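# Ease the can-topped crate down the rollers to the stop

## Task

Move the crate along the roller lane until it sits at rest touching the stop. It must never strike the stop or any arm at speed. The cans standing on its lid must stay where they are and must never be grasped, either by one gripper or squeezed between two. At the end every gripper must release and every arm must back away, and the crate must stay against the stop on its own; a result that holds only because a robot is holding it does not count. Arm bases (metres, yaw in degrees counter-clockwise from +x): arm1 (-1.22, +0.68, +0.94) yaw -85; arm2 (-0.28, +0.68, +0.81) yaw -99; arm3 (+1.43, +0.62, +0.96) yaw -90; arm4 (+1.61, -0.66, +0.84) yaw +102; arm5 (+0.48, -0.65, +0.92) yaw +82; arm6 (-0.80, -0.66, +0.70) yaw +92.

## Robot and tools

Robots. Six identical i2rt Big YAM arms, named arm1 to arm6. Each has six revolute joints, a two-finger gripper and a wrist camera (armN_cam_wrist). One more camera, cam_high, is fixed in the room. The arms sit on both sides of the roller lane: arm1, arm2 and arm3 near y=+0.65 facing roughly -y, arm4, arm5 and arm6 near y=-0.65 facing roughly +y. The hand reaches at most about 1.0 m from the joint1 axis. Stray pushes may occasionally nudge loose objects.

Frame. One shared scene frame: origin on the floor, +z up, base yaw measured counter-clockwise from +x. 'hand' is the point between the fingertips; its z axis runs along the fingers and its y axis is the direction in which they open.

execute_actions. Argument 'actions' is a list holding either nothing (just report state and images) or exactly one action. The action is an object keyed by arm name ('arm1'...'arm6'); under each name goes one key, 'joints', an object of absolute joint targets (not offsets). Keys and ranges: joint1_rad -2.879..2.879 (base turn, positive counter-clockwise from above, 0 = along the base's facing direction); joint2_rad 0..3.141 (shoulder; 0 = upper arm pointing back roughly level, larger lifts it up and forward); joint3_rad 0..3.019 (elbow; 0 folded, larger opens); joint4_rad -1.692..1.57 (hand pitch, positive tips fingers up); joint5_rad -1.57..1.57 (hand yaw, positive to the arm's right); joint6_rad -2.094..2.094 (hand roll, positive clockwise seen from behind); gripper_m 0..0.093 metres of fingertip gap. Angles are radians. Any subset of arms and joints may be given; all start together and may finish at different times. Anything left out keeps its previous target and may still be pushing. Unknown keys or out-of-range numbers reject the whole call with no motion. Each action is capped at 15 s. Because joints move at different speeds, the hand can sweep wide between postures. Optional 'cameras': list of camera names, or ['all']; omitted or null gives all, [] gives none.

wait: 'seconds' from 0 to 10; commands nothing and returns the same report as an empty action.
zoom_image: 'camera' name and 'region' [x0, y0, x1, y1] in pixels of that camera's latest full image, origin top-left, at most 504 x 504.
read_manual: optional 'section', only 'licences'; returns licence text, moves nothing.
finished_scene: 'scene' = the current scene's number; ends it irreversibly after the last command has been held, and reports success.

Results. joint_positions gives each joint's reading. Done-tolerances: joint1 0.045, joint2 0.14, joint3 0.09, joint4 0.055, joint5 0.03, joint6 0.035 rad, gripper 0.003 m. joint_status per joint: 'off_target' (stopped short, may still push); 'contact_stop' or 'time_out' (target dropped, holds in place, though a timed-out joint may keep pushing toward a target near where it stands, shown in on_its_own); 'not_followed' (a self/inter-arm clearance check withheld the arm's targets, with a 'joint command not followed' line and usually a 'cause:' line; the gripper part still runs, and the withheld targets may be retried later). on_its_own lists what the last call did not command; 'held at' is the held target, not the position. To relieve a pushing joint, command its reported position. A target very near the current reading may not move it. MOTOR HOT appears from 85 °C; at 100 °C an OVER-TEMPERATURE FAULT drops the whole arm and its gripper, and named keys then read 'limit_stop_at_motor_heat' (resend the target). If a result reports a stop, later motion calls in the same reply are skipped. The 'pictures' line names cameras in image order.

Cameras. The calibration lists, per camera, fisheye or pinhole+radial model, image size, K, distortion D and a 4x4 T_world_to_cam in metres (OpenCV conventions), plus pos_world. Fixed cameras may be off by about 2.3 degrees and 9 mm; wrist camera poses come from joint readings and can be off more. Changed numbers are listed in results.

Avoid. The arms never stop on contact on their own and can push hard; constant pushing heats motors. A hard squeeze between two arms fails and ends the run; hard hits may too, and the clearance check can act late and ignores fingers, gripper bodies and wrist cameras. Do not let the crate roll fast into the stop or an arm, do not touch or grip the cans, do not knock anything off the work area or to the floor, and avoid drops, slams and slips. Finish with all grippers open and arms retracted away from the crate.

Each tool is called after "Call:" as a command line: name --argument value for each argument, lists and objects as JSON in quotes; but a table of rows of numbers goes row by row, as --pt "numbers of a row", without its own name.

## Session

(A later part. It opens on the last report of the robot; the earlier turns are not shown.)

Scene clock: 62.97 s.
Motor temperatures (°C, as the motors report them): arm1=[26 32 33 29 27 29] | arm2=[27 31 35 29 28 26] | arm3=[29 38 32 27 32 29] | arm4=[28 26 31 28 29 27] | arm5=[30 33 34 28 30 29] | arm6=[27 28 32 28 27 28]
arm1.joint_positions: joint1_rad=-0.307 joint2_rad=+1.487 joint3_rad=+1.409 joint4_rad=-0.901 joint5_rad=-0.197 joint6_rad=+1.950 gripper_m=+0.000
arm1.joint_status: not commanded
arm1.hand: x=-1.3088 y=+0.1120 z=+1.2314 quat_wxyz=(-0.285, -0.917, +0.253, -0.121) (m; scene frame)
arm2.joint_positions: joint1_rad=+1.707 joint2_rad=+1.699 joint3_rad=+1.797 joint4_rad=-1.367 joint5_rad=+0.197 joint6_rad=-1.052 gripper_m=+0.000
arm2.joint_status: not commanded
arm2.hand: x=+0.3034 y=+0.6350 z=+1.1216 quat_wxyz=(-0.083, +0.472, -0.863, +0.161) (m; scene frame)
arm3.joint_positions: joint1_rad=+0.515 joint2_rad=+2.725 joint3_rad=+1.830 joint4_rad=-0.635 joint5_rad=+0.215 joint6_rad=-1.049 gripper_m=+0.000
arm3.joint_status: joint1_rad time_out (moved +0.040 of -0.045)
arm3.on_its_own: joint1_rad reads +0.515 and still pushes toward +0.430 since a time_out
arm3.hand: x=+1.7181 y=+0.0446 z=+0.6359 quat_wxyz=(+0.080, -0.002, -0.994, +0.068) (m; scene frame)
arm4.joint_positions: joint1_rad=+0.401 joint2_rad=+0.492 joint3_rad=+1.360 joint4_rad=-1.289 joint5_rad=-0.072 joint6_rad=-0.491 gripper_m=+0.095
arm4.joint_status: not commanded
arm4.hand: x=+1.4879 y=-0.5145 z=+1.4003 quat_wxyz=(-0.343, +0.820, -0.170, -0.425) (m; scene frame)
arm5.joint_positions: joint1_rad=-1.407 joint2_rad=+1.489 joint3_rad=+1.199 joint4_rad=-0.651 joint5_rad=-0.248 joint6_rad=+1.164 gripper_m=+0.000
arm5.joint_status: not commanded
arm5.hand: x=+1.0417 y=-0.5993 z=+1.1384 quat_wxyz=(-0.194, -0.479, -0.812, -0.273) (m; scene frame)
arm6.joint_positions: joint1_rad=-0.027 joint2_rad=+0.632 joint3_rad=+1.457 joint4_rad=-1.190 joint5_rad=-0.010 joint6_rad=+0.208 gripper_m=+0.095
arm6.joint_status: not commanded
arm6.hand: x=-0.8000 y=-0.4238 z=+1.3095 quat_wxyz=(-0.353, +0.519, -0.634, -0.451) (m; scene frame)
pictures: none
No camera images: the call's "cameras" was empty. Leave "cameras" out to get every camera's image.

Call:
execute_actions --actions '[{"arm3":{"joints":{"joint1_rad":0.52}}}]' --cameras '["arm3_cam_wrist"]'

Call:
execute_actions --actions '[{"arm3":{"joints":{"joint1_rad":0.62}}}]' --cameras '["arm3_cam_wrist"]'

Call:
execute_actions --actions '[{"arm3":{"joints":{"joint1_rad":1.6,"joint2_rad":2.2}}}]' --cameras '["cam_high"]'

Call:
finished_scene --scene 2

Scene clock: 64.20 s.
Motor temperatures (°C, as the motors report them): arm1=[26 32 33 29 27 29] | arm2=[27 31 35 29 28 26] | arm3=[29 38 32 27 32 29] | arm4=[28 26 31 28 29 27] | arm5=[30 33 34 28 30 29] | arm6=[27 28 32 28 27 28]
arm1.joint_positions: joint1_rad=-0.307 joint2_rad=+1.487 joint3_rad=+1.409 joint4_rad=-0.901 joint5_rad=-0.197 joint6_rad=+1.950 gripper_m=+0.000
arm1.joint_status: not commanded
arm1.hand: x=-1.3088 y=+0.1120 z=+1.2314 quat_wxyz=(-0.285, -0.917, +0.253, -0.121) (m; scene frame)
arm2.joint_positions: joint1_rad=+1.707 joint2_rad=+1.699 joint3_rad=+1.797 joint4_rad=-1.367 joint5_rad=+0.197 joint6_rad=-1.052 gripper_m=+0.000
arm2.joint_status: not commanded
arm2.hand: x=+0.3034 y=+0.6350 z=+1.1216 quat_wxyz=(-0.083, +0.472, -0.863, +0.161) (m; scene frame)
arm3.joint_positions: joint1_rad=+0.544 joint2_rad=+2.723 joint3_rad=+1.816 joint4_rad=-0.657 joint5_rad=+0.240 joint6_rad=-1.058 gripper_m=+0.000
arm3.joint_status: all done
arm3.hand: x=+1.7247 y=+0.0617 z=+0.6341 quat_wxyz=(+0.099, +0.018, -0.993, +0.060) (m; scene frame)
arm4.joint_positions: joint1_rad=+0.401 joint2_rad=+0.492 joint3_rad=+1.360 joint4_rad=-1.289 joint5_rad=-0.072 joint6_rad=-0.491 gripper_m=+0.095
arm4.joint_status: not commanded
arm4.hand: x=+1.4879 y=-0.5145 z=+1.4003 quat_wxyz=(-0.343, +0.820, -0.170, -0.425) (m; scene frame)
arm5.joint_positions: joint1_rad=-1.407 joint2_rad=+1.489 joint3_rad=+1.199 joint4_rad=-0.651 joint5_rad=-0.248 joint6_rad=+1.164 gripper_m=+0.000
arm5.joint_status: not commanded
arm5.hand: x=+1.0417 y=-0.5993 z=+1.1384 quat_wxyz=(-0.194, -0.479, -0.812, -0.273) (m; scene frame)
arm6.joint_positions: joint1_rad=-0.027 joint2_rad=+0.632 joint3_rad=+1.457 joint4_rad=-1.190 joint5_rad=-0.010 joint6_rad=+0.208 gripper_m=+0.095
arm6.joint_status: not commanded
arm6.hand: x=-0.8000 y=-0.4238 z=+1.3095 quat_wxyz=(-0.353, +0.519, -0.634, -0.451) (m; scene frame)
pictures: arm3_cam_wrist
camera_calibration (this result's frames):
arm3_cam_wrist: T_world_to_cam=[[0.0502729, -0.993493, 0.1022, -0.0848306], [-0.677951, 0.041195, 0.733952, 0.707181], [-0.733386, -0.106184, -0.671469, 1.81895], [0, 0, 0, 1]] pos_world=[1.81769, 0.0797328, 0.711]
Images, in order (width x height): arm3_cam_wrist 504x504.

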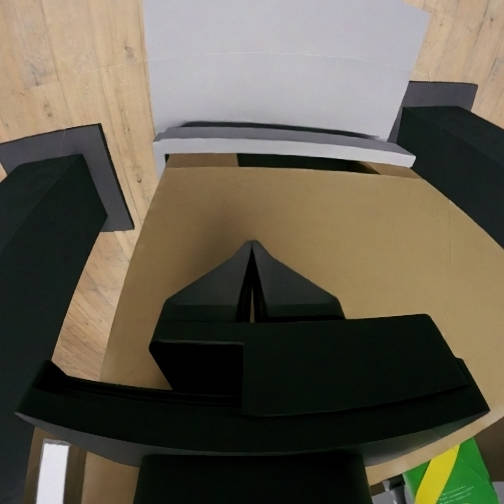

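Scene clock: 65.33 s.
Motor temperatures (°C, as the motors report them): arm1=[26 32 33 29 27 29] | arm2=[27 31 35 29 28 26] | arm3=[29 38 32 27 32 29] | arm4=[28 26 31 28 29 27] | arm5=[30 33 34 28 30 29] | arm6=[27 28 32 28 27 28]
arm1.joint_positions: joint1_rad=-0.307 joint2_rad=+1.487 joint3_rad=+1.409 joint4_rad=-0.901 joint5_rad=-0.197 joint6_rad=+1.950 gripper_m=+0.000
arm1.joint_status: not commanded
arm1.hand: x=-1.3088 y=+0.1120 z=+1.2314 quat_wxyz=(-0.285, -0.917, +0.253, -0.121) (m; scene frame)
arm2.joint_positions: joint1_rad=+1.707 joint2_rad=+1.699 joint3_rad=+1.797 joint4_rad=-1.367 joint5_rad=+0.197 joint6_rad=-1.052 gripper_m=+0.000
arm2.joint_status: not commanded
arm2.hand: x=+0.3034 y=+0.6350 z=+1.1216 quat_wxyz=(-0.083, +0.472, -0.863, +0.161) (m; scene frame)
arm3.joint_positions: joint1_rad=+0.627 joint2_rad=+2.723 joint3_rad=+1.799 joint4_rad=-0.673 joint5_rad=+0.247 joint6_rad=-1.071 gripper_m=+0.000
arm3.joint_status: all done
arm3.hand: x=+1.7613 y=+0.0979 z=+0.6309 quat_wxyz=(+0.108, +0.068, -0.990, +0.052) (m; scene frame)
arm4.joint_positions: joint1_rad=+0.401 joint2_rad=+0.492 joint3_rad=+1.360 joint4_rad=-1.289 joint5_rad=-0.072 joint6_rad=-0.491 gripper_m=+0.095
arm4.joint_status: not commanded
arm4.hand: x=+1.4879 y=-0.5145 z=+1.4003 quat_wxyz=(-0.343, +0.820, -0.170, -0.425) (m; scene frame)
arm5.joint_positions: joint1_rad=-1.407 joint2_rad=+1.489 joint3_rad=+1.199 joint4_rad=-0.651 joint5_rad=-0.248 joint6_rad=+1.164 gripper_m=+0.000
arm5.joint_status: not commanded
arm5.hand: x=+1.0417 y=-0.5993 z=+1.1384 quat_wxyz=(-0.194, -0.479, -0.812, -0.273) (m; scene frame)
arm6.joint_positions: joint1_rad=-0.027 joint2_rad=+0.632 joint3_rad=+1.457 joint4_rad=-1.190 joint5_rad=-0.010 joint6_rad=+0.208 gripper_m=+0.095
arm6.joint_status: not commanded
arm6.hand: x=-0.8000 y=-0.4238 z=+1.3095 quat_wxyz=(-0.353, +0.519, -0.634, -0.451) (m; scene frame)
pictures: arm3_cam_wrist
camera_calibration (this result's frames):
arm3_cam_wrist: T_world_to_cam=[[0.147725, -0.986219, 0.0744931, -0.205263], [-0.659007, -0.0419891, 0.750964, 0.696904], [-0.737487, -0.160028, -0.656128, 1.85032], [0, 0, 0, 1]] pos_world=[1.85417, 0.122931, 0.705988]
Images, in order (width x height): arm3_cam_wrist 504x504.

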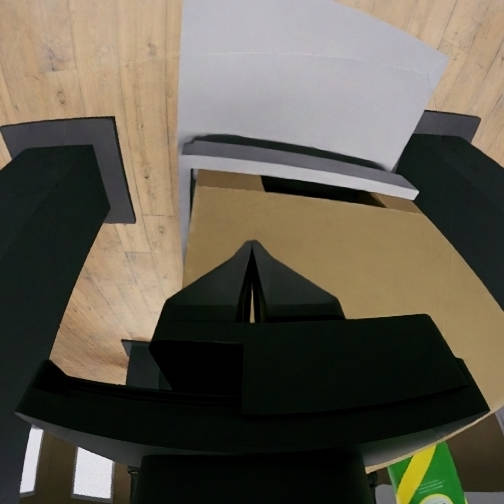

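Scene clock: 67.40 s.
Motor temperatures (°C, as the motors report them): arm1=[26 32 33 29 27 29] | arm2=[27 31 35 29 28 26] | arm3=[29 38 32 27 31 29] | arm4=[28 26 31 28 29 27] | arm5=[30 33 34 28 30 29] | arm6=[27 28 33 28 27 28]
arm1.joint_positions: joint1_rad=-0.307 joint2_rad=+1.487 joint3_rad=+1.409 joint4_rad=-0.901 joint5_rad=-0.197 joint6_rad=+1.950 gripper_m=+0.000
arm1.joint_status: not commanded
arm1.hand: x=-1.3088 y=+0.1120 z=+1.2314 quat_wxyz=(-0.285, -0.917, +0.253, -0.121) (m; scene frame)
arm2.joint_positions: joint1_rad=+1.707 joint2_rad=+1.699 joint3_rad=+1.797 joint4_rad=-1.367 joint5_rad=+0.197 joint6_rad=-1.052 gripper_m=+0.000
arm2.joint_status: not commanded
arm2.hand: x=+0.3034 y=+0.6350 z=+1.1216 quat_wxyz=(-0.083, +0.472, -0.863, +0.161) (m; scene frame)
arm3.joint_positions: joint1_rad=+1.594 joint2_rad=+2.200 joint3_rad=+1.791 joint4_rad=-0.675 joint5_rad=+0.248 joint6_rad=-1.072 gripper_m=+0.000
arm3.joint_status: all done
arm3.hand: x=+2.1910 y=+0.5999 z=+0.9917 quat_wxyz=(-0.151, +0.478, -0.836, +0.222) (m; scene frame)
arm4.joint_positions: joint1_rad=+0.401 joint2_rad=+0.492 joint3_rad=+1.360 joint4_rad=-1.289 joint5_rad=-0.072 joint6_rad=-0.491 gripper_m=+0.095
arm4.joint_status: not commanded
arm4.hand: x=+1.4879 y=-0.5145 z=+1.4003 quat_wxyz=(-0.343, +0.820, -0.170, -0.425) (m; scene frame)
arm5.joint_positions: joint1_rad=-1.407 joint2_rad=+1.489 joint3_rad=+1.199 joint4_rad=-0.651 joint5_rad=-0.248 joint6_rad=+1.164 gripper_m=+0.000
arm5.joint_status: not commanded
arm5.hand: x=+1.0417 y=-0.5993 z=+1.1384 quat_wxyz=(-0.194, -0.479, -0.812, -0.273) (m; scene frame)
arm6.joint_positions: joint1_rad=-0.027 joint2_rad=+0.632 joint3_rad=+1.457 joint4_rad=-1.190 joint5_rad=-0.010 joint6_rad=+0.208 gripper_m=+0.095
arm6.joint_status: not commanded
arm6.hand: x=-0.8000 y=-0.4238 z=+1.3095 quat_wxyz=(-0.353, +0.519, -0.634, -0.451) (m; scene frame)
pictures: cam_high
Images, in order (width x height): cam_high 672x504.

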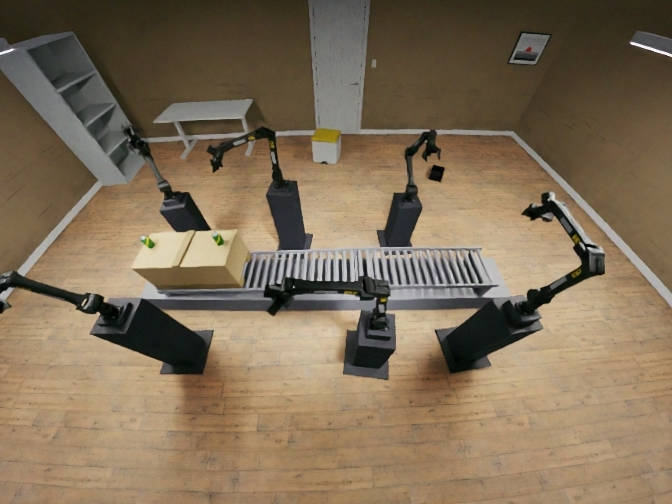

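The scene is finished: the task was done.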